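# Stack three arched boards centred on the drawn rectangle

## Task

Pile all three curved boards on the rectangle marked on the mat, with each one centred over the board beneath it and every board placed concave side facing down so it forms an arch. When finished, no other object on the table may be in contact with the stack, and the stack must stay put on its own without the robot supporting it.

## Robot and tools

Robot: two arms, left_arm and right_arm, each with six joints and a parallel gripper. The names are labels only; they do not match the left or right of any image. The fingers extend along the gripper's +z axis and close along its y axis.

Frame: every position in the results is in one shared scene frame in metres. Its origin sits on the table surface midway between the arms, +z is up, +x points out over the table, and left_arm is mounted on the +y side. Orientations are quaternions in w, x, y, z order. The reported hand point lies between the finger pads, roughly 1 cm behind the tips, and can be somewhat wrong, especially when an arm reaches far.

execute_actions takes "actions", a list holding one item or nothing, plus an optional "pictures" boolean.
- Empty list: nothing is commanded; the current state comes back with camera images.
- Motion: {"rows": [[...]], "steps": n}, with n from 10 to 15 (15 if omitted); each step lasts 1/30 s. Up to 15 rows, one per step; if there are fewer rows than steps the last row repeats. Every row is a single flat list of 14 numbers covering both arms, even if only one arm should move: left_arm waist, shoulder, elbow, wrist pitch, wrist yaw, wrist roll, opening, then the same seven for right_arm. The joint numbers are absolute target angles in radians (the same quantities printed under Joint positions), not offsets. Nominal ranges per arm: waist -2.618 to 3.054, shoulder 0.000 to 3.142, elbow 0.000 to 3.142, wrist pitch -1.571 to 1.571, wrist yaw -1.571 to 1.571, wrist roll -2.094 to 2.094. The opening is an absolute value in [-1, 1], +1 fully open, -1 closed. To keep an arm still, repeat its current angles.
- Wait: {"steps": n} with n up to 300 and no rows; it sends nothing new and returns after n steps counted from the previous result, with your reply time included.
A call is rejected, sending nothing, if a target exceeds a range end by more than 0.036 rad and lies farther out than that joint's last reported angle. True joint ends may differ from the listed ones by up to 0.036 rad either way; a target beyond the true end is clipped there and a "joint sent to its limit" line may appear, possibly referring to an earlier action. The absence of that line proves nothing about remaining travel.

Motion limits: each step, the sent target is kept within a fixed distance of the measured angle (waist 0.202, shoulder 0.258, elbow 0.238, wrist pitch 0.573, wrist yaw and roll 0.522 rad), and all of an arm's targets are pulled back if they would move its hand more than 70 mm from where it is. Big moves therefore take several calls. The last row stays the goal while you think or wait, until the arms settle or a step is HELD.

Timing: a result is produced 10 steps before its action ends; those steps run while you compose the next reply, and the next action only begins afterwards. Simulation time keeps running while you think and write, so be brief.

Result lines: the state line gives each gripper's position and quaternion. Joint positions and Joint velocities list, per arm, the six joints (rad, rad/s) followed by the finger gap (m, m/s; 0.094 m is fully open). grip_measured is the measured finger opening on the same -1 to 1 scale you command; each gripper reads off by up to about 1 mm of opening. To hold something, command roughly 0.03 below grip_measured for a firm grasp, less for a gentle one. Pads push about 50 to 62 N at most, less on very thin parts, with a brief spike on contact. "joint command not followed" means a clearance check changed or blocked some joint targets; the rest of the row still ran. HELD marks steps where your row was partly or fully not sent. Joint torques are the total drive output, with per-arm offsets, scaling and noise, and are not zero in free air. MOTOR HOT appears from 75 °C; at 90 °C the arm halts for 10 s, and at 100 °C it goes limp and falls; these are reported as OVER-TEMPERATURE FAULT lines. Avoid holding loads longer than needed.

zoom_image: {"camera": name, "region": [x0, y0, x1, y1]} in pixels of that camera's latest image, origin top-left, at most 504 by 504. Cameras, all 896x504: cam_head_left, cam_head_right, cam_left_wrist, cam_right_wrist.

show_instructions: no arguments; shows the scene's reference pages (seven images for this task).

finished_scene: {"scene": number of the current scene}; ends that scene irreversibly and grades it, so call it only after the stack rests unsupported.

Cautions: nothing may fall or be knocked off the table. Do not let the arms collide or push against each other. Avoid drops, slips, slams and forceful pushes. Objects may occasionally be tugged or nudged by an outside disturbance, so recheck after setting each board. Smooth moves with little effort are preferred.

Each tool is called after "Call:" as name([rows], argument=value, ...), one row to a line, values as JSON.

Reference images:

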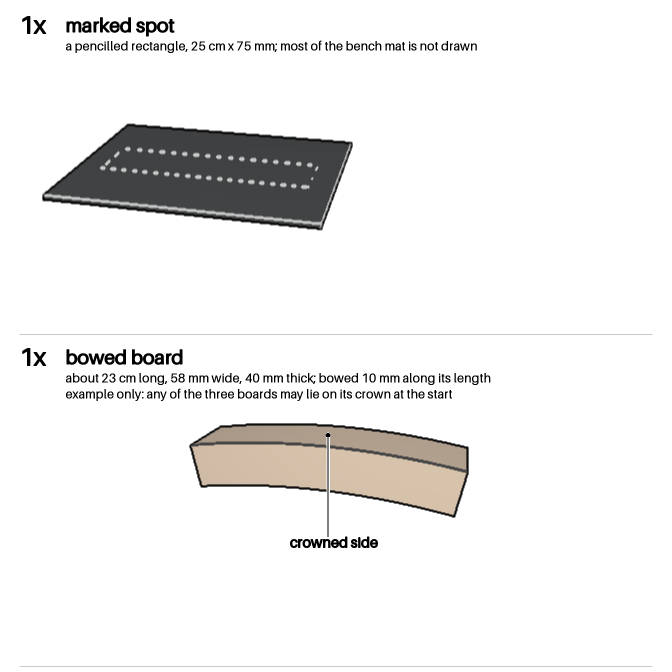

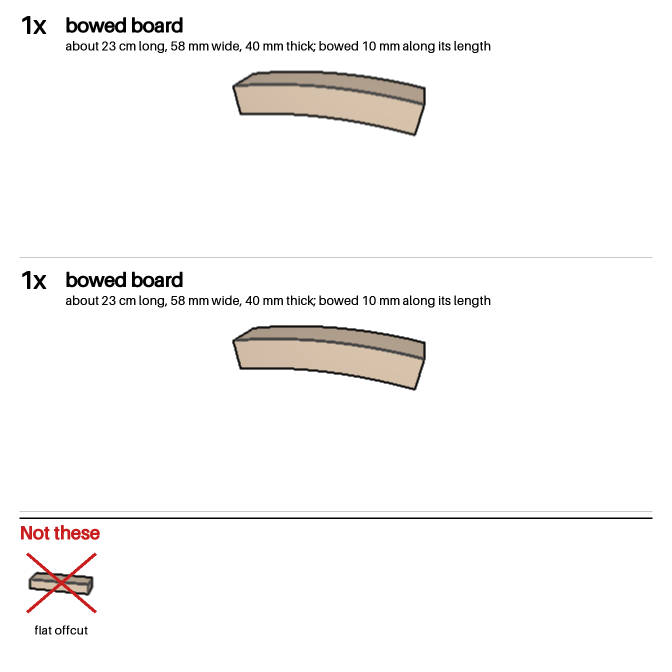

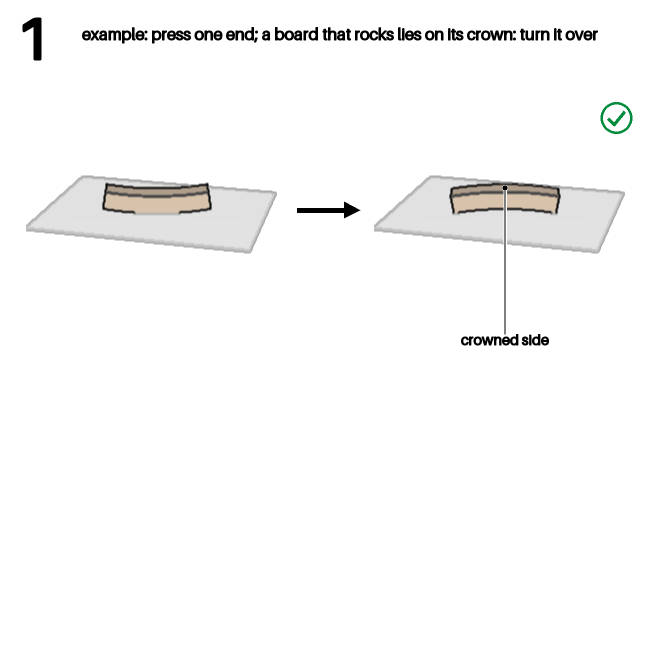

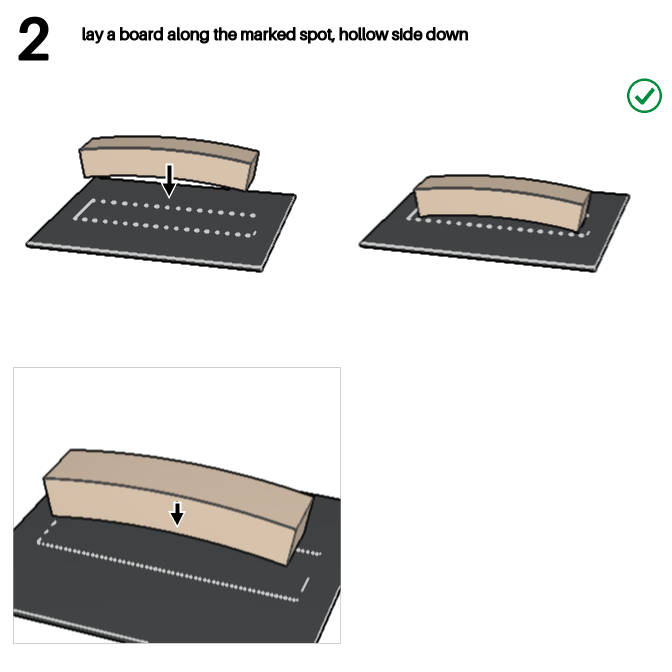

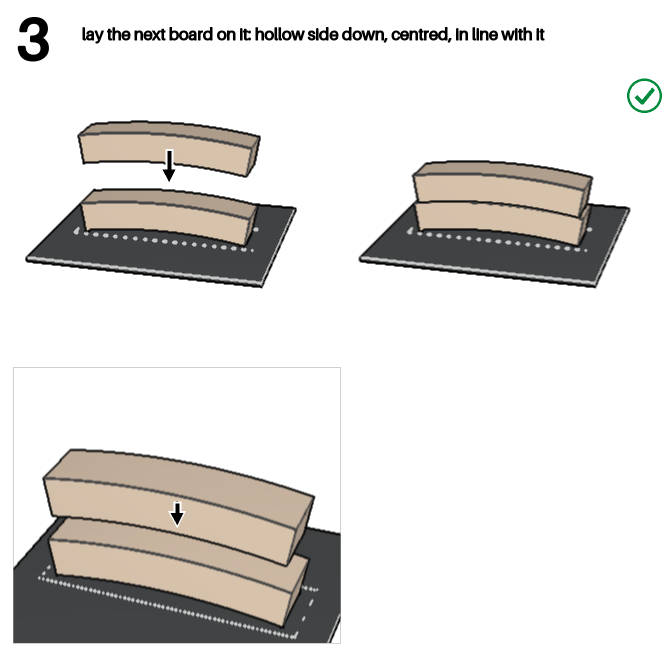

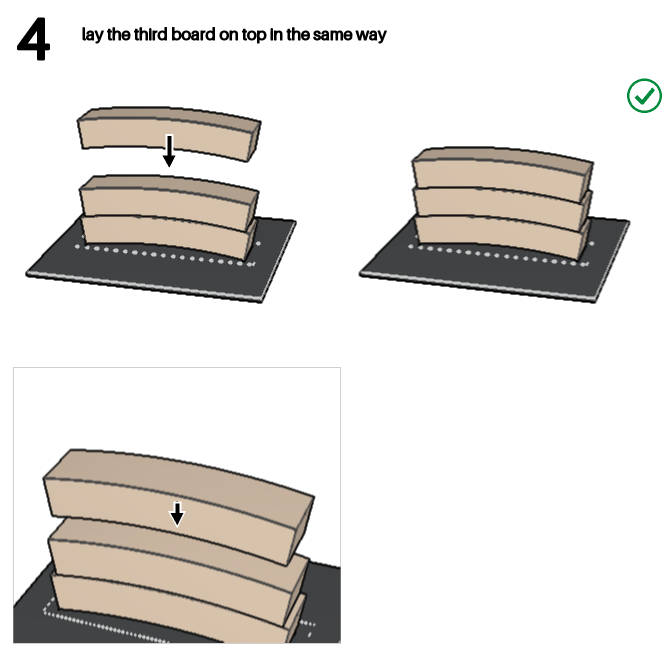

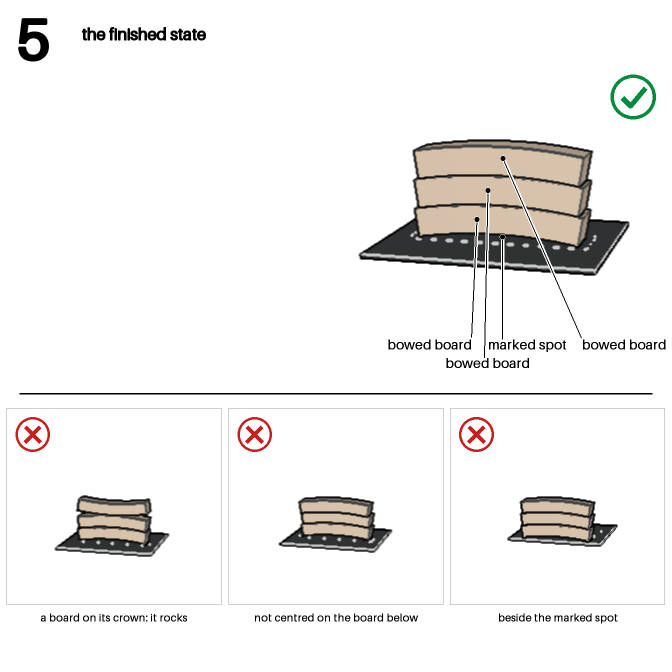

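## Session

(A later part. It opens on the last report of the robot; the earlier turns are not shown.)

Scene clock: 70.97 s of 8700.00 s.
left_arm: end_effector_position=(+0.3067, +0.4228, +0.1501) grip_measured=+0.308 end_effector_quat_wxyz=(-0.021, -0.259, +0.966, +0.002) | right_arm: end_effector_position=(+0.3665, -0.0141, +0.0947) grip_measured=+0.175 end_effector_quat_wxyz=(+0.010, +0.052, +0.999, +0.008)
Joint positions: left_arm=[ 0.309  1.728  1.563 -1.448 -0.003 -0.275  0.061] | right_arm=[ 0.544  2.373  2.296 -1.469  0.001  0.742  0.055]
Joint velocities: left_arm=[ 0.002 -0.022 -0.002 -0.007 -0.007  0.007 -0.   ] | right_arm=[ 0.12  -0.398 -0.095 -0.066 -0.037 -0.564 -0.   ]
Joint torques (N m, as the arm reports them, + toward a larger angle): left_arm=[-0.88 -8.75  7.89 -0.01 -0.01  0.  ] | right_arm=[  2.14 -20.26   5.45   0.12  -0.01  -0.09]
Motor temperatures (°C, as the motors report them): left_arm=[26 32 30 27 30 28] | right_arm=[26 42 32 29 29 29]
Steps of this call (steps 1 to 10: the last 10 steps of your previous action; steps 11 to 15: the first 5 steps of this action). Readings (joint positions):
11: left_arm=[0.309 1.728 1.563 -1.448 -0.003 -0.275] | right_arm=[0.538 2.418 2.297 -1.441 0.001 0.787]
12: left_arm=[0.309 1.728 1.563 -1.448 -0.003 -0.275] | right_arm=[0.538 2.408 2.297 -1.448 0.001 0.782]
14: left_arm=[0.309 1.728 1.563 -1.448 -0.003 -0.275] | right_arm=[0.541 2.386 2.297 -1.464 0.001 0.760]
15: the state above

Call:
execute_actions([
  {"rows": [[0.30,1.72,1.58,-1.45,0,-0.275,0.25, 0.719,2.139,2.080,-1.471,0,0.209,0.14],[0.30,1.72,1.58,-1.45,0,-0.275,0.25, 0.733,2.123,2.055,-1.462,0,0.168,0.14],[0.30,1.72,1.58,-1.45,0,-0.275,0.25, 0.747,2.107,2.030,-1.453,0,0.127,0.14],[0.30,1.72,1.58,-1.45,0,-0.275,0.25, 0.761,2.092,2.005,-1.445,0,0.086,0.14],[0.30,1.72,1.58,-1.45,0,-0.275,0.25, 0.775,2.076,1.980,-1.436,0,0.045,0.14],[0.30,1.72,1.58,-1.45,0,-0.275,0.25, 0.789,2.060,1.955,-1.427,0,0.004,0.14],[0.30,1.72,1.58,-1.45,0,-0.275,0.25, 0.803,2.044,1.930,-1.418,0,-0.037,0.14],[0.30,1.72,1.58,-1.45,0,-0.275,0.25, 0.817,2.028,1.905,-1.409,0,-0.078,0.14],[0.30,1.72,1.58,-1.45,0,-0.275,0.25, 0.831,2.013,1.880,-1.401,0,-0.119,0.14],[0.30,1.72,1.58,-1.45,0,-0.275,0.25, 0.845,1.997,1.855,-1.392,0,-0.160,0.14],[0.30,1.72,1.58,-1.45,0,-0.275,0.25, 0.859,1.981,1.830,-1.383,0,-0.201,0.14],[0.30,1.72,1.58,-1.45,0,-0.275,0.25, 0.873,1.965,1.805,-1.374,0,-0.242,0.14],[0.30,1.72,1.58,-1.45,0,-0.275,0.25, 0.887,1.949,1.780,-1.365,0,-0.283,0.14],[0.30,1.72,1.58,-1.45,0,-0.275,0.25, 0.900,1.934,1.756,-1.357,0,-0.322,0.14],[0.30,1.72,1.58,-1.45,0,-0.275,0.25, 0.912,1.920,1.734,-1.349,0,-0.358,0.14]], "steps": 15},
])

Call:
execute_actions([
  {"rows": [[0.30,1.72,1.58,-1.45,0,-0.275,0.25, 0.922,1.909,1.716,-1.343,0,-0.388,0.14],[0.30,1.72,1.58,-1.45,0,-0.275,0.25, 0.931,1.899,1.700,-1.337,0,-0.414,0.14],[0.30,1.72,1.58,-1.45,0,-0.275,0.25, 0.938,1.891,1.687,-1.333,0,-0.436,0.14],[0.30,1.72,1.58,-1.45,0,-0.275,0.25, 0.944,1.884,1.676,-1.329,0,-0.454,0.14],[0.30,1.72,1.58,-1.45,0,-0.275,0.25, 0.949,1.879,1.668,-1.326,0,-0.468,0.14],[0.30,1.72,1.58,-1.45,0,-0.275,0.25, 0.952,1.875,1.662,-1.324,0,-0.477,0.14],[0.30,1.72,1.58,-1.45,0,-0.275,0.25, 0.954,1.873,1.659,-1.323,0,-0.482,0.14],[0.30,1.72,1.58,-1.45,0,-0.275,0.25, 0.955,1.872,1.657,-1.322,0,-0.485,0.14]], "steps": 12},
])

Call:
execute_actions([
  {"steps": 22},
], pictures=true)

Scene clock: 72.23 s of 8700.00 s.
left_arm: end_effector_position=(+0.3067, +0.4228, +0.1501) grip_measured=+0.308 end_effector_quat_wxyz=(-0.021, -0.259, +0.966, +0.002) | right_arm: end_effector_position=(+0.2736, +0.0105, +0.1232) grip_measured=+0.175 end_effector_quat_wxyz=(-0.003, -0.319, +0.948, -0.003)
Joint positions: left_arm=[ 0.309  1.728  1.563 -1.448 -0.003 -0.275  0.061] | right_arm=[ 0.728  2.146  2.031 -1.464  0.002  0.172  0.055]
Joint velocities: left_arm=[ 0.002  0.002 -0.022 -0.022  0.022 -0.007  0.001] | right_arm=[ 0.247 -0.413 -0.759  0.154  0.037 -0.872  0.   ]
Joint torques (N m, as the arm reports them, + toward a larger angle): left_arm=[-0.9  -8.94  7.94  0.01  0.03 -0.02] | right_arm=[  2.33 -17.98   6.     0.34  -0.14  -0.08]
Motor temperatures (°C, as the motors report them): left_arm=[26 32 30 27 30 28] | right_arm=[26 43 32 29 29 29]
Steps of this call (steps 1 to 10: the last 10 steps of your previous action; steps 11 to 33: the robot went on to your last target; steps 34 to 38: the first 5 steps of this action). Readings (joint positions):
34: left_arm=[0.309 1.728 1.563 -1.448 -0.003 -0.275] | right_arm=[0.712 2.188 2.111 -1.485 -0.005 0.253]
35: left_arm=[0.309 1.728 1.563 -1.448 -0.003 -0.275] | right_arm=[0.713 2.181 2.098 -1.479 -0.005 0.240]
37: left_arm=[0.309 1.728 1.563 -1.448 -0.003 -0.275] | right_arm=[0.720 2.159 2.056 -1.468 -0.001 0.199]
38: the state above

Scene clock: 72.63 s of 8700.00 s.
left_arm: end_effector_position=(+0.3067, +0.4228, +0.1501) grip_measured=+0.308 end_effector_quat_wxyz=(-0.021, -0.259, +0.966, +0.002) | right_arm: end_effector_position=(+0.1885, +0.0162, +0.1223) grip_measured=+0.175 end_effector_quat_wxyz=(-0.012, -0.591, +0.807, -0.006)
Joint positions: left_arm=[ 0.309  1.728  1.563 -1.448 -0.003 -0.275  0.061] | right_arm=[ 0.911  1.954  1.742 -1.385  0.003 -0.261  0.055]
Joint velocities: left_arm=[ 0.022  0.012 -0.007 -0.051  0.022  0.037 -0.   ] | right_arm=[ 0.295 -0.379 -0.559  0.168 -0.037 -0.974 -0.001]
Joint torques (N m, as the arm reports them, + toward a larger angle): left_arm=[-0.87 -8.8   8.08 -0.05  0.02  0.02] | right_arm=[  0.18 -14.94   5.77   0.45  -0.04  -0.04]
Motor temperatures (°C, as the motors report them): left_arm=[26 32 30 27 30 28] | right_arm=[26 43 32 29 29 29]
Steps of this call (steps 1 to 10: the last 10 steps of your previous action; steps 11 to 12: the first 2 steps of this action). Readings (joint positions):
11: left_arm=[0.309 1.728 1.563 -1.448 -0.003 -0.275] | right_arm=[0.900 1.968 1.762 -1.391 0.003 -0.226]
12: the state above

Scene clock: 73.37 s of 8700.00 s.
left_arm: end_effector_position=(+0.3067, +0.4228, +0.1501) grip_measured=+0.308 end_effector_quat_wxyz=(-0.021, -0.259, +0.966, +0.002) | right_arm: end_effector_position=(+0.1737, +0.0173, +0.1187) grip_measured=+0.175 end_effector_quat_wxyz=(-0.005, -0.687, +0.726, -0.003)
Joint positions: left_arm=[ 0.309  1.728  1.563 -1.448 -0.003 -0.275  0.061] | right_arm=[ 0.948  1.91   1.668 -1.339  0.003 -0.475  0.055]
Joint velocities: left_arm=[-0.007 -0.007 -0.012 -0.037 -0.007  0.007 -0.   ] | right_arm=[-0.007 -0.017 -0.012  0.051  0.051 -0.081  0.   ]
Joint torques (N m, as the arm reports them, + toward a larger angle): left_arm=[-0.81 -8.71  7.99 -0.01  0.   -0.02] | right_arm=[  0.62 -14.93   5.56   0.43  -0.02  -0.1 ]
Motor temperatures (°C, as the motors report them): left_arm=[26 32 30 27 30 28] | right_arm=[26 43 32 29 29 29]
Kept back: nothing.
Steps of this call (steps 1 to 10: the last 10 steps of your previous action; steps 11 to 22: the robot went on to your last target). Readings (joint positions):
1: left_arm=[0.309 1.728 1.563 -1.448 -0.003 -0.275] | right_arm=[0.921 1.942 1.724 -1.380 0.003 -0.293]
2: left_arm=[0.309 1.728 1.563 -1.448 -0.003 -0.275] | right_arm=[0.929 1.932 1.709 -1.376 0.003 -0.324]
4: left_arm=[0.309 1.728 1.563 -1.448 -0.003 -0.275] | right_arm=[0.940 1.919 1.687 -1.368 0.003 -0.374]
8: left_arm=[0.309 1.728 1.563 -1.448 -0.003 -0.275] | right_arm=[0.948 1.910 1.669 -1.356 0.003 -0.435]
22: the state above

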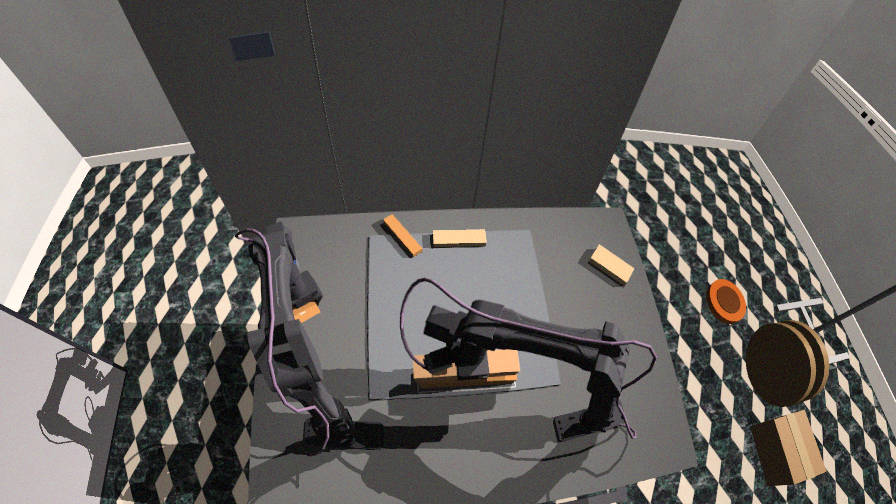

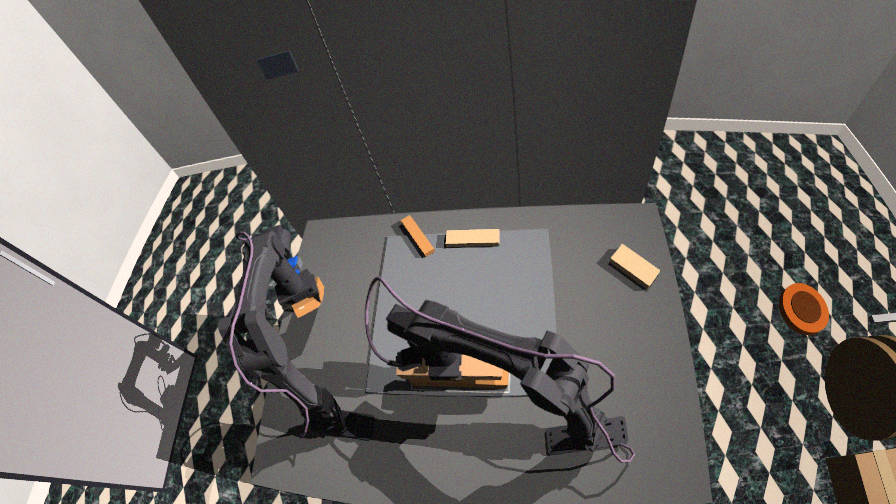

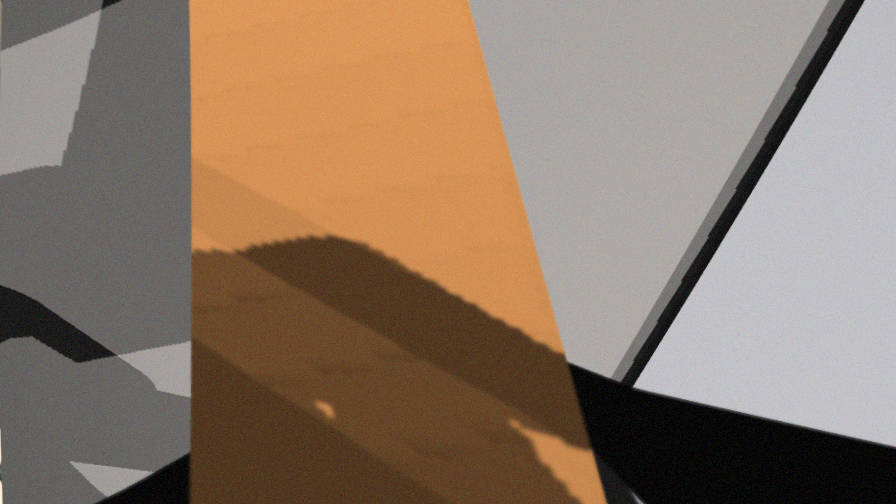

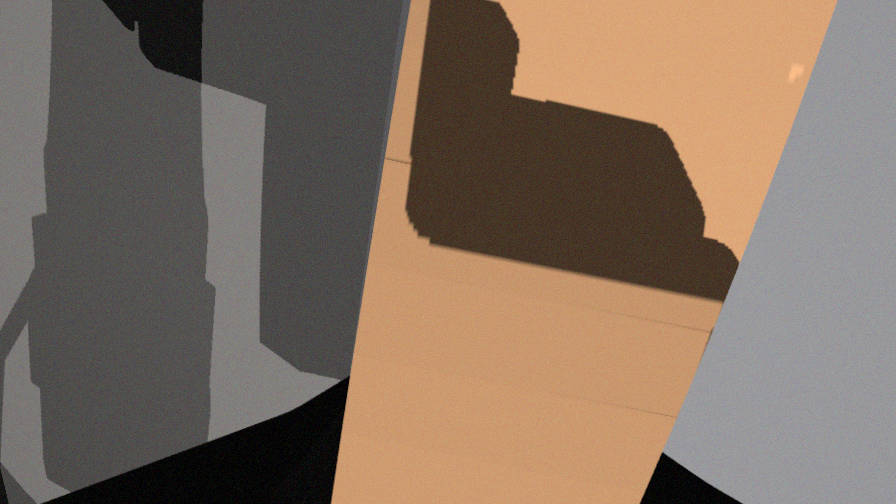

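Call:
execute_actions([
  {"rows": [[0.30,1.72,1.58,-1.45,0,-0.275,0.25, 0.955,1.880,1.650,-1.312,0,-0.485,0.14],[0.30,1.72,1.58,-1.45,0,-0.275,0.25, 0.955,1.885,1.640,-1.300,0,-0.485,0.14],[0.30,1.72,1.58,-1.45,0,-0.275,0.25, 0.955,1.885,1.628,-1.287,0,-0.485,0.14],[0.30,1.72,1.58,-1.45,0,-0.275,0.25, 0.955,1.885,1.615,-1.273,0,-0.485,0.14],[0.30,1.72,1.58,-1.45,0,-0.275,0.25, 0.955,1.885,1.602,-1.259,0,-0.485,0.14],[0.30,1.72,1.58,-1.45,0,-0.275,0.25, 0.955,1.885,1.589,-1.245,0,-0.485,0.14],[0.30,1.72,1.58,-1.45,0,-0.275,0.25, 0.955,1.885,1.577,-1.232,0,-0.485,0.14],[0.30,1.72,1.58,-1.45,0,-0.275,0.25, 0.955,1.885,1.566,-1.220,0,-0.485,0.14],[0.30,1.72,1.58,-1.45,0,-0.275,0.25, 0.955,1.885,1.556,-1.210,0,-0.485,0.14],[0.30,1.72,1.58,-1.45,0,-0.275,0.25, 0.955,1.885,1.548,-1.202,0,-0.485,0.14],[0.30,1.72,1.58,-1.45,0,-0.275,0.25, 0.955,1.885,1.543,-1.197,0,-0.485,0.14],[0.30,1.72,1.58,-1.45,0,-0.275,0.25, 0.955,1.885,1.540,-1.194,0,-0.485,0.14]], "steps": 14},
])

Call:
execute_actions([
  {"steps": 24},
], pictures=true)

Call:
zoom_image(camera="cam_head_left", region=[400, 335, 540, 405])

Call:
zoom_image(camera="cam_head_right", region=[385, 335, 525, 405])

Scene clock: 74.50 s of 8700.00 s.
left_arm: end_effector_position=(+0.3067, +0.4228, +0.1501) grip_measured=+0.308 end_effector_quat_wxyz=(-0.021, -0.259, +0.966, +0.002) | right_arm: end_effector_position=(+0.1741, +0.0181, +0.1145) grip_measured=+0.175 end_effector_quat_wxyz=(-0.003, -0.688, +0.726, -0.002)
Joint positions: left_arm=[ 0.309  1.728  1.563 -1.448 -0.003 -0.275  0.061] | right_arm=[ 0.948  1.91   1.652 -1.319  0.003 -0.477  0.055]
Joint velocities: left_arm=[-0.002 -0.012  0.007 -0.051  0.022  0.022 -0.   ] | right_arm=[-0.007 -0.002 -0.286  0.286  0.007 -0.022  0.   ]
Joint torques (N m, as the arm reports them, + toward a larger angle): left_arm=[-0.78 -8.73  7.95  0.01  0.04  0.  ] | right_arm=[  0.52 -13.81   4.91   0.28  -0.02  -0.09]
Motor temperatures (°C, as the motors report them): left_arm=[26 32 30 27 30 28] | right_arm=[26 43 32 29 29 29]
Steps of this call (steps 1 to 15: the robot went on to your last target; steps 16 to 30: nothing new was sent; steps 31 to 34: the first 4 steps of this action). Readings (joint positions):
31: left_arm=[0.309 1.728 1.563 -1.448 -0.003 -0.275] | right_arm=[0.948 1.910 1.668 -1.338 0.003 -0.477]
32: left_arm=[0.309 1.728 1.563 -1.448 -0.003 -0.275] | right_arm=[0.948 1.910 1.665 -1.335 0.003 -0.477]
34: the state above

Scene clock: 75.30 s of 8700.00 s.
left_arm: end_effector_position=(+0.3067, +0.4228, +0.1501) grip_measured=+0.308 end_effector_quat_wxyz=(-0.021, -0.259, +0.966, +0.002) | right_arm: end_effector_position=(+0.1737, +0.0172, +0.0884) grip_measured=+0.175 end_effector_quat_wxyz=(-0.001, -0.688, +0.726, -0.002)
Joint positions: left_arm=[ 0.309  1.728  1.563 -1.448 -0.003 -0.275  0.061] | right_arm=[ 0.948  1.91   1.548 -1.212  0.003 -0.477  0.055]
Joint velocities: left_arm=[ 0.002  0.012 -0.022 -0.022  0.007  0.007 -0.001] | right_arm=[-0.002 -0.002  0.022  0.022 -0.037  0.037 -0.001]
Joint torques (N m, as the arm reports them, + toward a larger angle): left_arm=[-0.86 -8.84  8.04  0.    0.04  0.01] | right_arm=[  0.58 -13.77   5.75   0.44  -0.03  -0.1 ]
Motor temperatures (°C, as the motors report them): left_arm=[26 32 30 27 30 28] | right_arm=[26 43 32 29 29 29]
Kept back: nothing.
Steps of this call (steps 1 to 10: the last 10 steps of your previous action; steps 11 to 24: the robot went on to your last target). Readings (joint positions):
1: left_arm=[0.309 1.728 1.563 -1.448 -0.003 -0.275] | right_arm=[0.948 1.910 1.640 -1.309 0.003 -0.477]
2: left_arm=[0.309 1.728 1.563 -1.448 -0.003 -0.275] | right_arm=[0.948 1.910 1.626 -1.298 0.003 -0.477]
4: left_arm=[0.309 1.728 1.563 -1.448 -0.003 -0.275] | right_arm=[0.948 1.910 1.598 -1.279 0.003 -0.477]
8: left_arm=[0.309 1.728 1.563 -1.448 -0.003 -0.275] | right_arm=[0.948 1.910 1.555 -1.246 0.003 -0.477]
24: the state above

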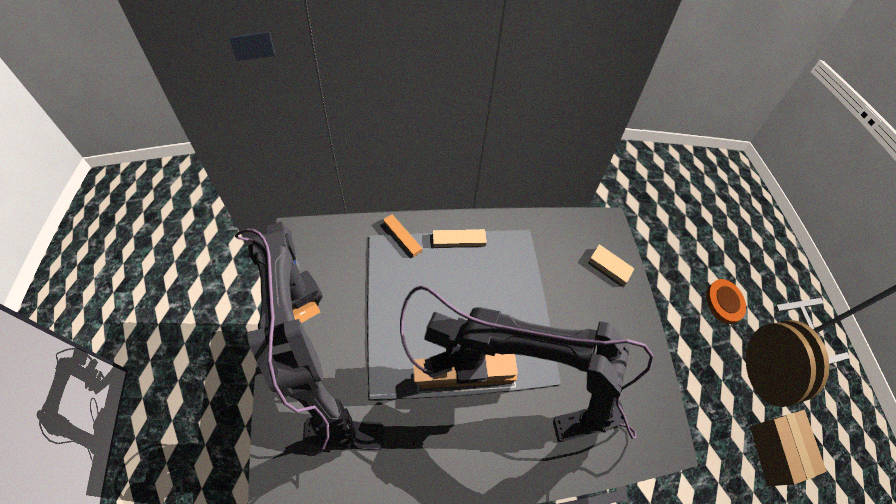

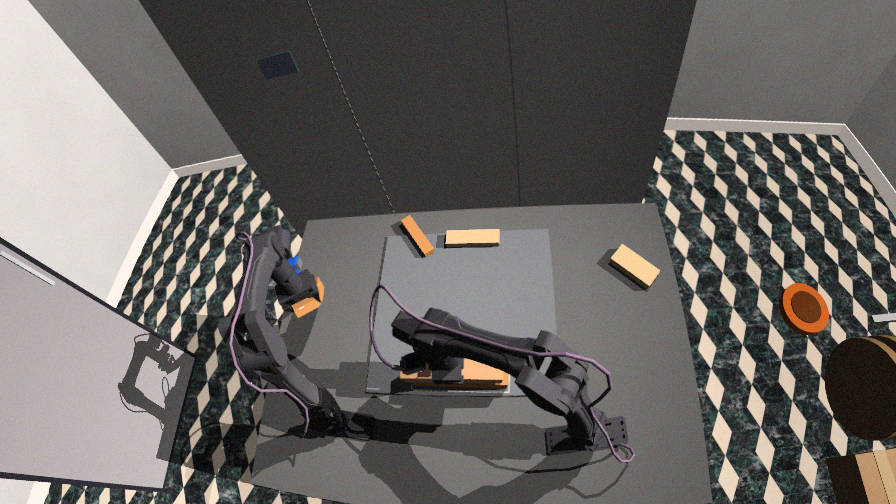

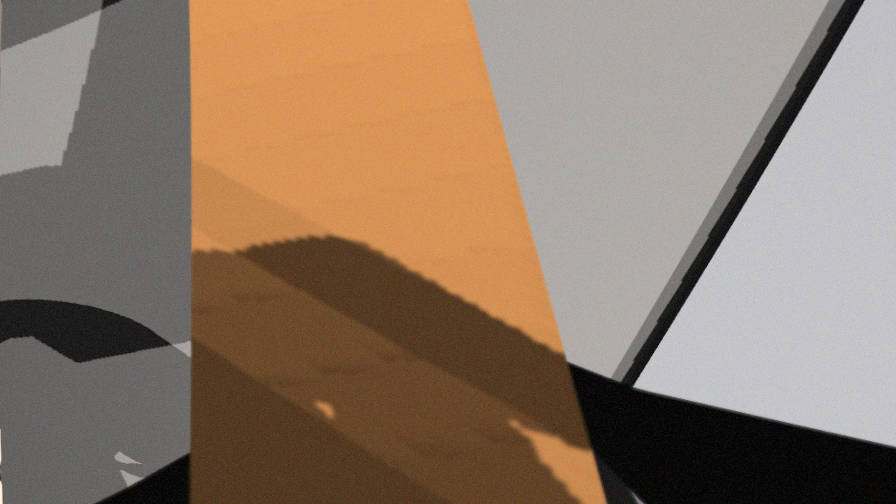

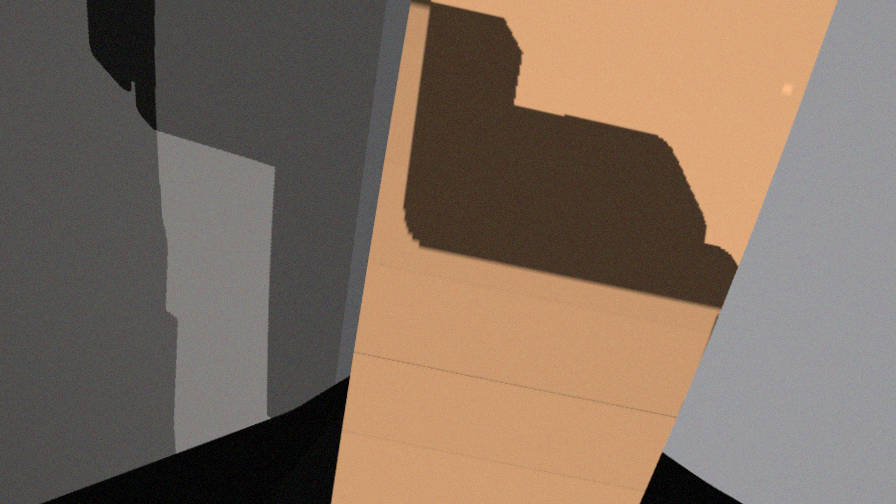

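Region (400, 335, 540, 405) of cam_head_left's 896x504 image, scaled by 3.600, with more detail than that image has.

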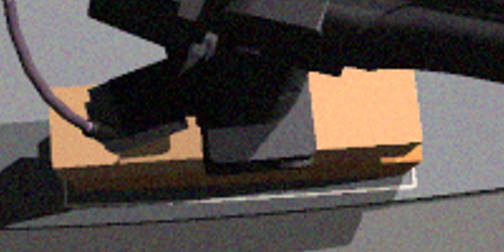

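Region (385, 335, 525, 405) of cam_head_right's 896x504 image, scaled by 3.600, with more detail than that image has.

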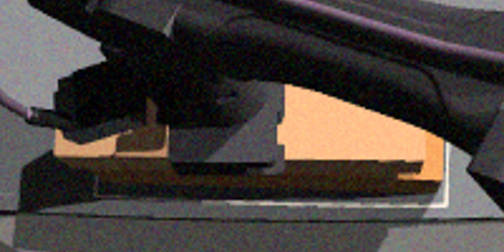

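Call:
zoom_image(camera="cam_head_left", region=[405, 350, 445, 395])

Call:
zoom_image(camera="cam_head_right", region=[480, 355, 520, 400])

Region (405, 350, 445, 395) of cam_head_left's 896x504 image, scaled by 11.200, with more detail than that image has.

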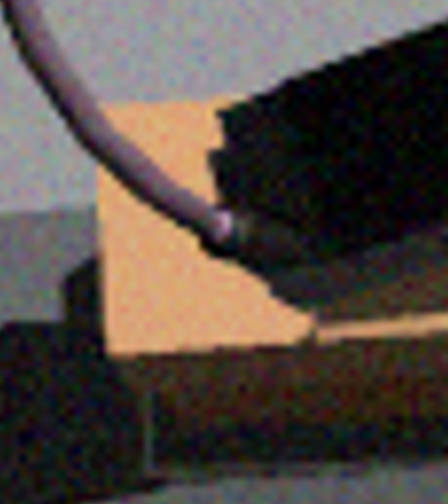

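Region (480, 355, 520, 400) of cam_head_right's 896x504 image, scaled by 11.200, with more detail than that image has.

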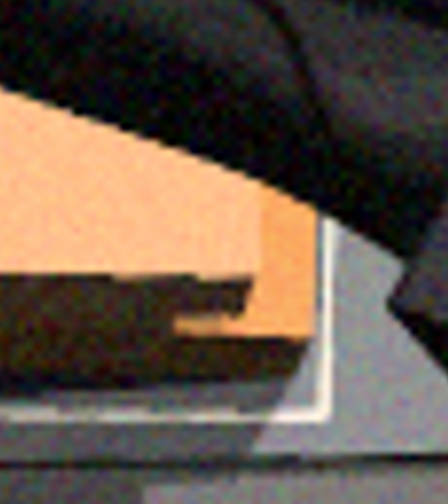

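Call:
execute_actions([
  {"rows": [[0.30,1.72,1.58,-1.45,0,-0.275,0.25, 0.945,1.875,1.540,-1.192,0,-0.487,0.14],[0.30,1.72,1.58,-1.45,0,-0.275,0.25, 0.940,1.868,1.534,-1.190,0,-0.489,0.14],[0.30,1.72,1.58,-1.45,0,-0.275,0.25, 0.936,1.862,1.526,-1.187,0,-0.490,0.14],[0.30,1.72,1.58,-1.45,0,-0.275,0.25, 0.932,1.856,1.518,-1.185,0,-0.491,0.14],[0.30,1.72,1.58,-1.45,0,-0.275,0.25, 0.929,1.851,1.510,-1.183,0,-0.492,0.14],[0.30,1.72,1.58,-1.45,0,-0.275,0.25, 0.927,1.847,1.503,-1.181,0,-0.493,0.14],[0.30,1.72,1.58,-1.45,0,-0.275,0.25, 0.925,1.844,1.497,-1.179,0,-0.493,0.14]], "steps": 12},
])

Call:
execute_actions([
  {"steps": 22},
], pictures=true)

Call:
zoom_image(camera="cam_head_left", region=[405, 350, 445, 395])

Call:
zoom_image(camera="cam_head_right", region=[480, 355, 520, 400])

Scene clock: 77.47 s of 8700.00 s.
left_arm: end_effector_position=(+0.3067, +0.4228, +0.1501) grip_measured=+0.308 end_effector_quat_wxyz=(-0.021, -0.259, +0.966, +0.002) | right_arm: end_effector_position=(+0.1738, +0.0174, +0.0884) grip_measured=+0.175 end_effector_quat_wxyz=(-0.001, -0.688, +0.725, -0.002)
Joint positions: left_arm=[ 0.309  1.728  1.563 -1.448 -0.003 -0.275  0.061] | right_arm=[ 0.948  1.91   1.548 -1.211  0.003 -0.478  0.055]
Joint velocities: left_arm=[ 0.002 -0.022 -0.007 -0.007 -0.051 -0.066 -0.   ] | right_arm=[-0.007  0.002  0.007  0.11   0.022 -0.037 -0.001]
Joint torques (N m, as the arm reports them, + toward a larger angle): left_arm=[-0.87 -8.87  8.01 -0.02  0.    0.  ] | right_arm=[ -0.52 -15.36   5.29   0.45  -0.03  -0.09]
Motor temperatures (°C, as the motors report them): left_arm=[26 32 30 27 30 28] | right_arm=[26 42 32 29 29 29]
Steps of this call (steps 1 to 15: the robot went on to your last target; steps 16 to 63: nothing new was sent; steps 64 to 65: the first 2 steps of this action). Readings (joint positions):
64: left_arm=[0.309 1.728 1.563 -1.448 -0.003 -0.275] | right_arm=[0.948 1.910 1.548 -1.211 0.003 -0.477]
65: the state above

Scene clock: 78.20 s of 8700.00 s.
left_arm: end_effector_position=(+0.3067, +0.4228, +0.1501) grip_measured=+0.308 end_effector_quat_wxyz=(-0.021, -0.259, +0.966, +0.002) | right_arm: end_effector_position=(+0.1747, +0.0092, +0.0883) grip_measured=+0.175 end_effector_quat_wxyz=(+0.001, -0.686, +0.728, -0.001)
Joint positions: left_arm=[ 0.309  1.728  1.563 -1.448 -0.003 -0.275  0.061] | right_arm=[ 0.934  1.881  1.508 -1.197  0.003 -0.485  0.055]
Joint velocities: left_arm=[ 0.007 -0.002 -0.002 -0.051 -0.037 -0.022 -0.002] | right_arm=[-0.002 -0.017  0.002 -0.081 -0.022 -0.022  0.   ]
Joint torques (N m, as the arm reports them, + toward a larger angle): left_arm=[-0.91 -8.76  7.98 -0.02 -0.01 -0.02] | right_arm=[ -0.63 -14.53   5.47   0.46  -0.02  -0.1 ]
Motor temperatures (°C, as the motors report them): left_arm=[26 32 30 27 30 28] | right_arm=[26 42 32 29 29 29]
Kept back: nothing.
Steps of this call (steps 1 to 10: the last 10 steps of your previous action; steps 11 to 22: the robot went on to your last target). Readings (joint positions):
1: left_arm=[0.309 1.728 1.563 -1.448 -0.003 -0.275] | right_arm=[0.948 1.910 1.548 -1.210 0.003 -0.478]
2: left_arm=[0.309 1.728 1.563 -1.448 -0.003 -0.275] | right_arm=[0.948 1.908 1.544 -1.206 0.003 -0.479]
4: left_arm=[0.309 1.728 1.563 -1.448 -0.003 -0.275] | right_arm=[0.946 1.897 1.529 -1.198 0.003 -0.481]
8: left_arm=[0.309 1.728 1.563 -1.448 -0.003 -0.275] | right_arm=[0.936 1.881 1.509 -1.198 0.003 -0.483]
22: the state above

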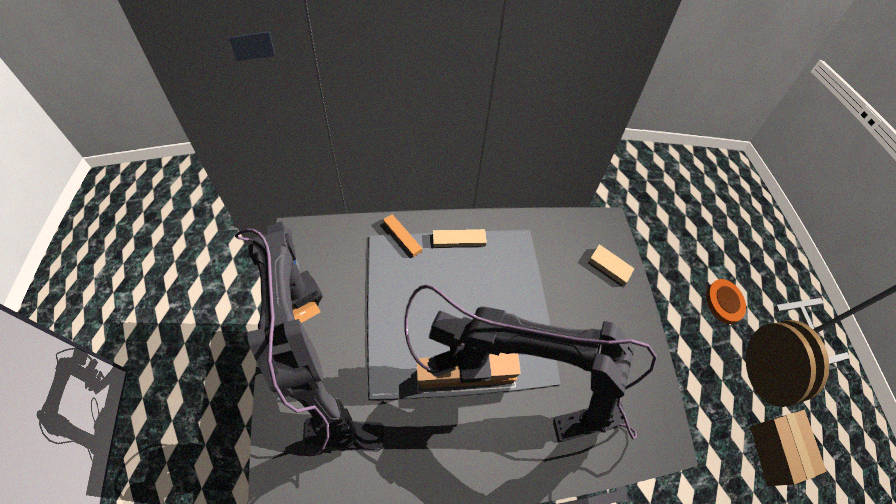

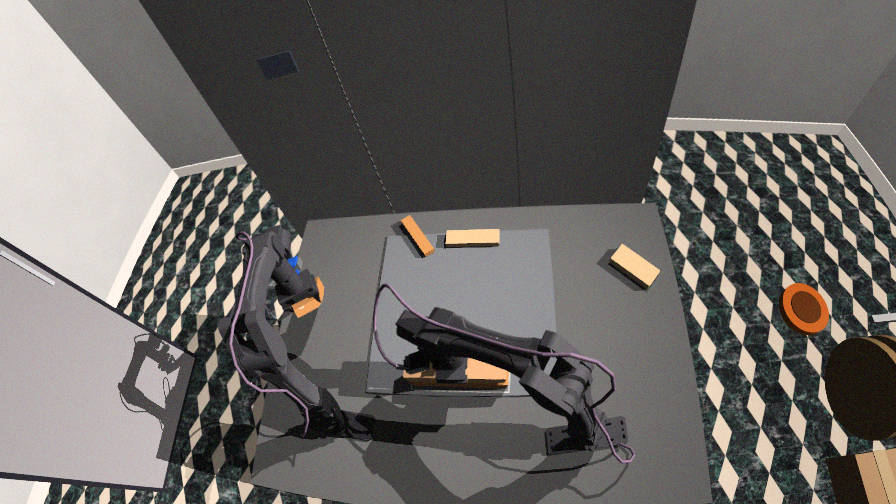

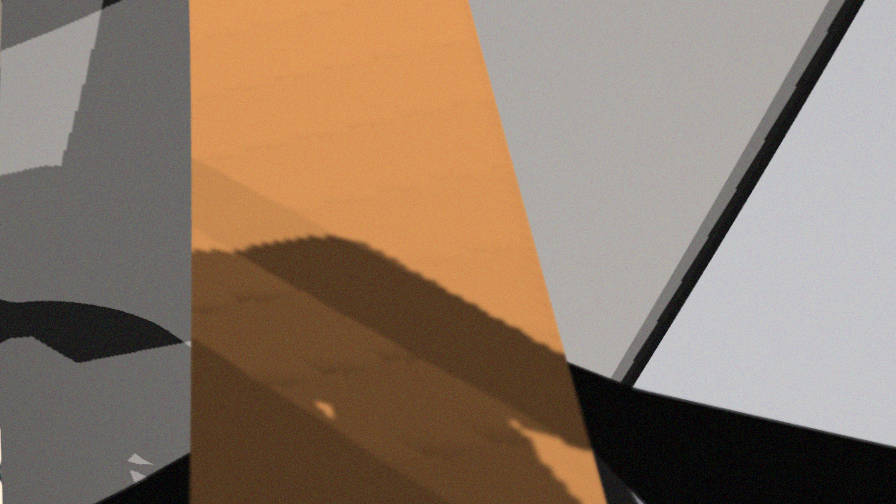

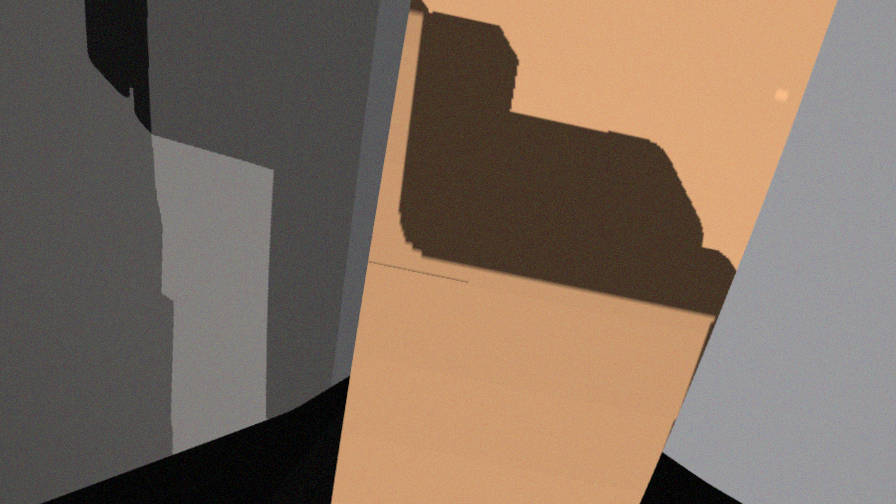

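Region (405, 350, 445, 395) of cam_head_left's 896x504 image, scaled by 11.200, with more detail than that image has.

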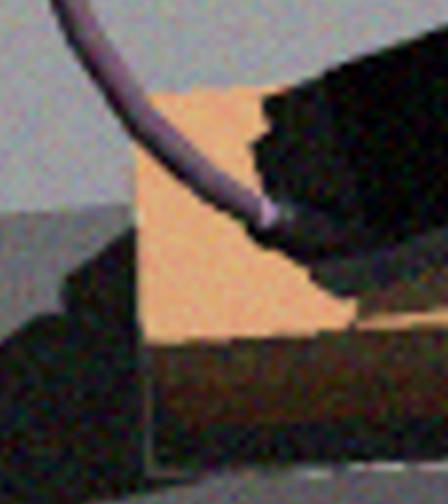

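Region (480, 355, 520, 400) of cam_head_right's 896x504 image, scaled by 11.200, with more detail than that image has.

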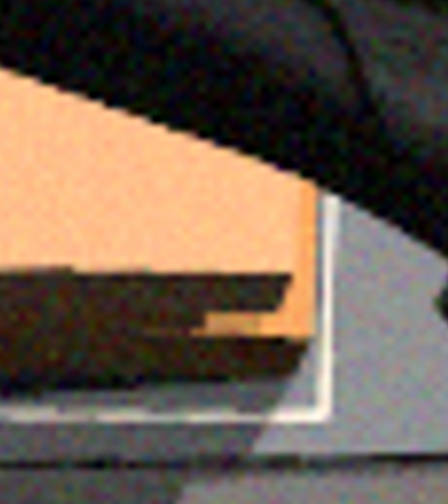

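Call:
execute_actions([
  {"rows": [[0.30,1.72,1.58,-1.45,0,-0.275,0.25, 0.923,1.841,1.494,-1.177,0,-0.495,0.14],[0.30,1.72,1.58,-1.45,0,-0.275,0.25, 0.921,1.838,1.490,-1.174,0,-0.496,0.14],[0.30,1.72,1.58,-1.45,0,-0.275,0.25, 0.921,1.836,1.486,-1.171,0,-0.496,0.14],[0.30,1.72,1.58,-1.45,0,-0.275,0.25, 0.921,1.836,1.482,-1.168,0,-0.496,0.14],[0.30,1.72,1.58,-1.45,0,-0.275,0.25, 0.921,1.836,1.478,-1.164,0,-0.496,0.14],[0.30,1.72,1.58,-1.45,0,-0.275,0.25, 0.921,1.836,1.474,-1.160,0,-0.496,0.14],[0.30,1.72,1.58,-1.45,0,-0.275,0.25, 0.921,1.836,1.470,-1.157,0,-0.496,0.14],[0.30,1.72,1.58,-1.45,0,-0.275,0.25, 0.921,1.836,1.466,-1.154,0,-0.496,0.14],[0.30,1.72,1.58,-1.45,0,-0.275,0.25, 0.921,1.836,1.462,-1.151,0,-0.496,0.14],[0.30,1.72,1.58,-1.45,0,-0.275,0.25, 0.921,1.836,1.459,-1.149,0,-0.496,0.14]], "steps": 12},
])

Call:
execute_actions([
  {"steps": 22},
], pictures=true)

Call:
zoom_image(camera="cam_head_left", region=[405, 350, 445, 395])

Call:
zoom_image(camera="cam_head_right", region=[480, 355, 520, 400])

Scene clock: 80.20 s of 8700.00 s.
left_arm: end_effector_position=(+0.3067, +0.4228, +0.1501) grip_measured=+0.308 end_effector_quat_wxyz=(-0.021, -0.259, +0.966, +0.002) | right_arm: end_effector_position=(+0.1747, +0.0092, +0.0883) grip_measured=+0.175 end_effector_quat_wxyz=(+0.001, -0.686, +0.727, -0.001)
Joint positions: left_arm=[ 0.309  1.728  1.563 -1.448 -0.003 -0.275  0.061] | right_arm=[ 0.934  1.881  1.508 -1.196  0.003 -0.486  0.055]
Joint velocities: left_arm=[-0.012 -0.017 -0.017 -0.081  0.007 -0.081  0.001] | right_arm=[-0.007 -0.002  0.007 -0.022 -0.037 -0.037  0.   ]
Joint torques (N m, as the arm reports them, + toward a larger angle): left_arm=[-0.92 -8.82  7.87 -0.01  0.04 -0.03] | right_arm=[ -0.91 -15.1    4.95   0.48  -0.03  -0.09]
Motor temperatures (°C, as the motors report them): left_arm=[26 32 30 27 30 28] | right_arm=[26 42 32 29 29 29]
Steps of this call (steps 1 to 15: the robot went on to your last target; steps 16 to 58: nothing new was sent; steps 59 to 60: the first 2 steps of this action). Readings (joint positions):
59: left_arm=[0.309 1.728 1.563 -1.448 -0.003 -0.275] | right_arm=[0.934 1.881 1.508 -1.197 0.003 -0.485]
60: the state above

Scene clock: 80.93 s of 8700.00 s.
left_arm: end_effector_position=(+0.3067, +0.4228, +0.1501) grip_measured=+0.308 end_effector_quat_wxyz=(-0.021, -0.259, +0.966, +0.002) | right_arm: end_effector_position=(+0.1728, +0.0061, +0.0813) grip_measured=+0.175 end_effector_quat_wxyz=(+0.001, -0.687, +0.727, -0.002)
Joint positions: left_arm=[ 0.309  1.728  1.563 -1.448 -0.003 -0.275  0.061] | right_arm=[ 0.934  1.872  1.469 -1.167  0.003 -0.488  0.055]
Joint velocities: left_arm=[-0.017  0.017 -0.007 -0.007  0.007 -0.051 -0.   ] | right_arm=[-0.002 -0.007 -0.022  0.051 -0.022 -0.081 -0.001]
Joint torques (N m, as the arm reports them, + toward a larger angle): left_arm=[-0.77 -8.78  7.97 -0.05  0.    0.  ] | right_arm=[ -0.89 -14.36   5.61   0.45  -0.03  -0.09]
Motor temperatures (°C, as the motors report them): left_arm=[26 32 31 27 30 28] | right_arm=[26 42 32 29 29 29]
Kept back: nothing.
Steps of this call (steps 1 to 10: the last 10 steps of your previous action; steps 11 to 22: the robot went on to your last target). Readings (joint positions):
1: left_arm=[0.309 1.728 1.563 -1.448 -0.003 -0.275] | right_arm=[0.934 1.881 1.508 -1.195 0.003 -0.486]
2: left_arm=[0.309 1.728 1.563 -1.448 -0.003 -0.275] | right_arm=[0.934 1.880 1.506 -1.192 0.003 -0.486]
4: left_arm=[0.309 1.728 1.563 -1.448 -0.003 -0.275] | right_arm=[0.934 1.875 1.496 -1.185 0.003 -0.487]
8: left_arm=[0.309 1.728 1.563 -1.448 -0.003 -0.275] | right_arm=[0.934 1.872 1.477 -1.177 0.003 -0.488]
22: the state above

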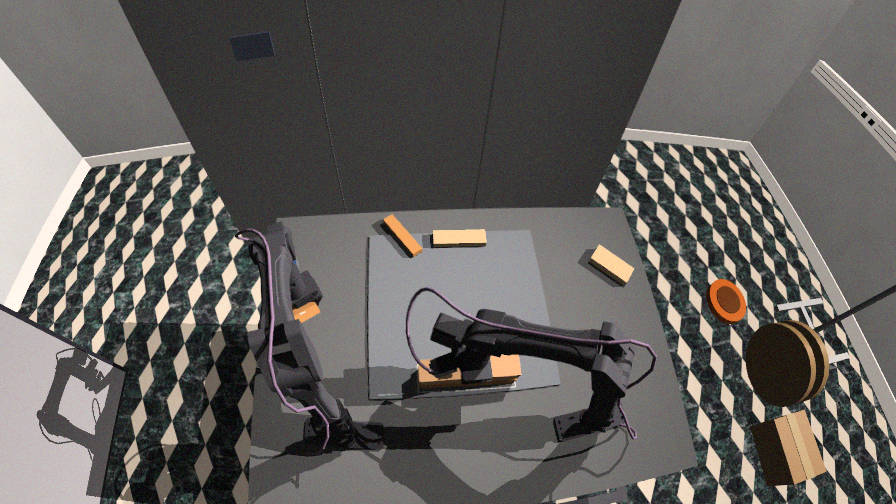

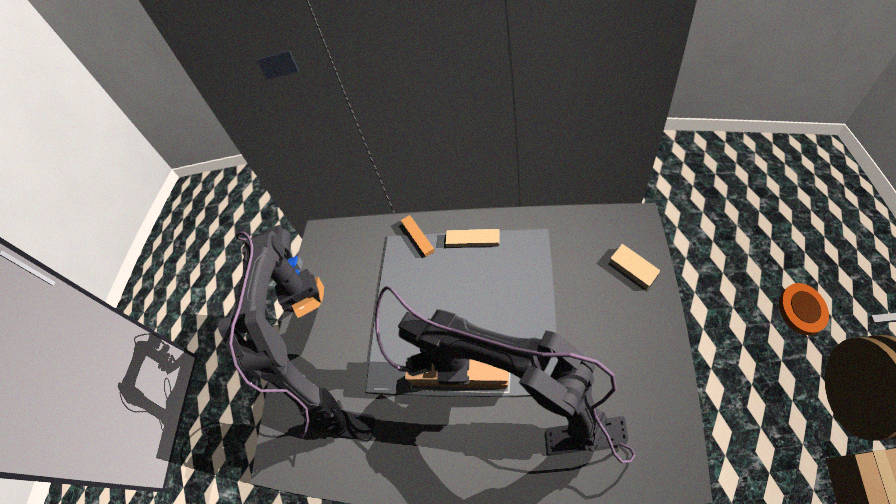

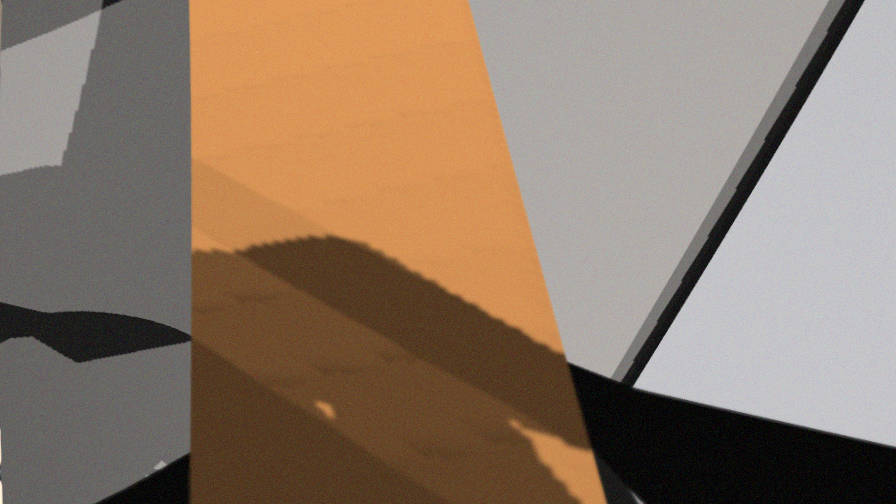

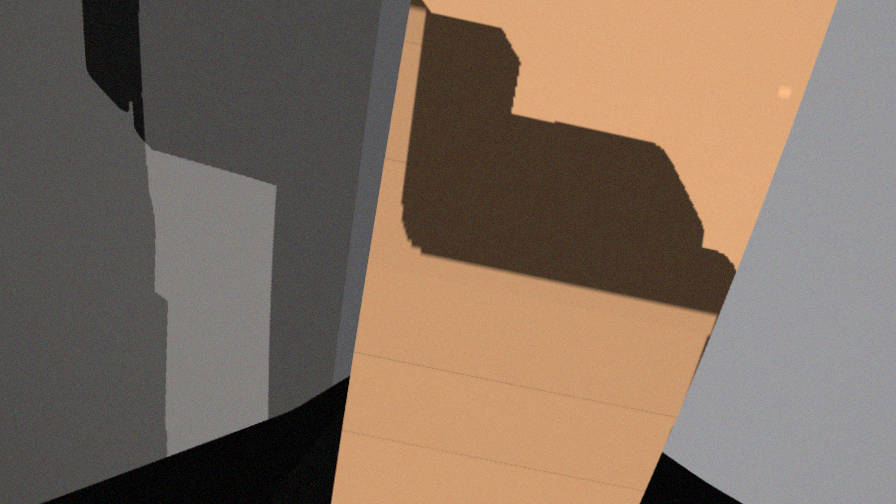

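Region (405, 350, 445, 395) of cam_head_left's 896x504 image, scaled by 11.200, with more detail than that image has.

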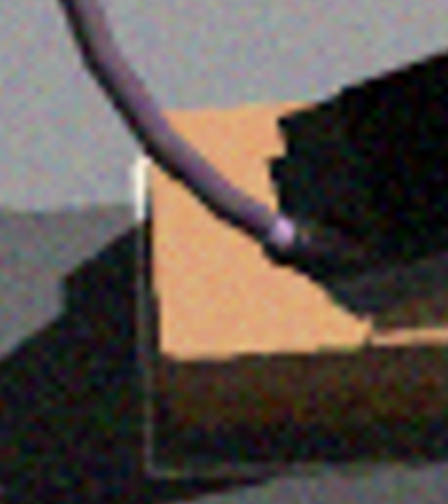

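Region (480, 355, 520, 400) of cam_head_right's 896x504 image, scaled by 11.200, with more detail than that image has.

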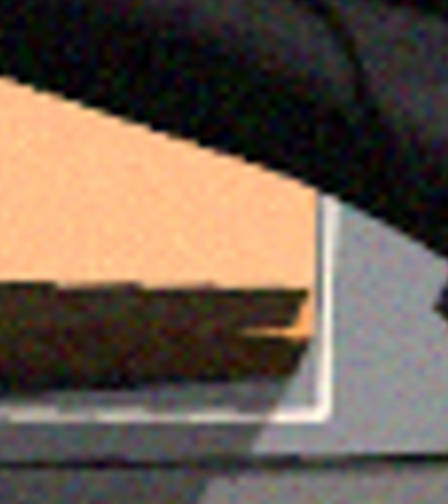

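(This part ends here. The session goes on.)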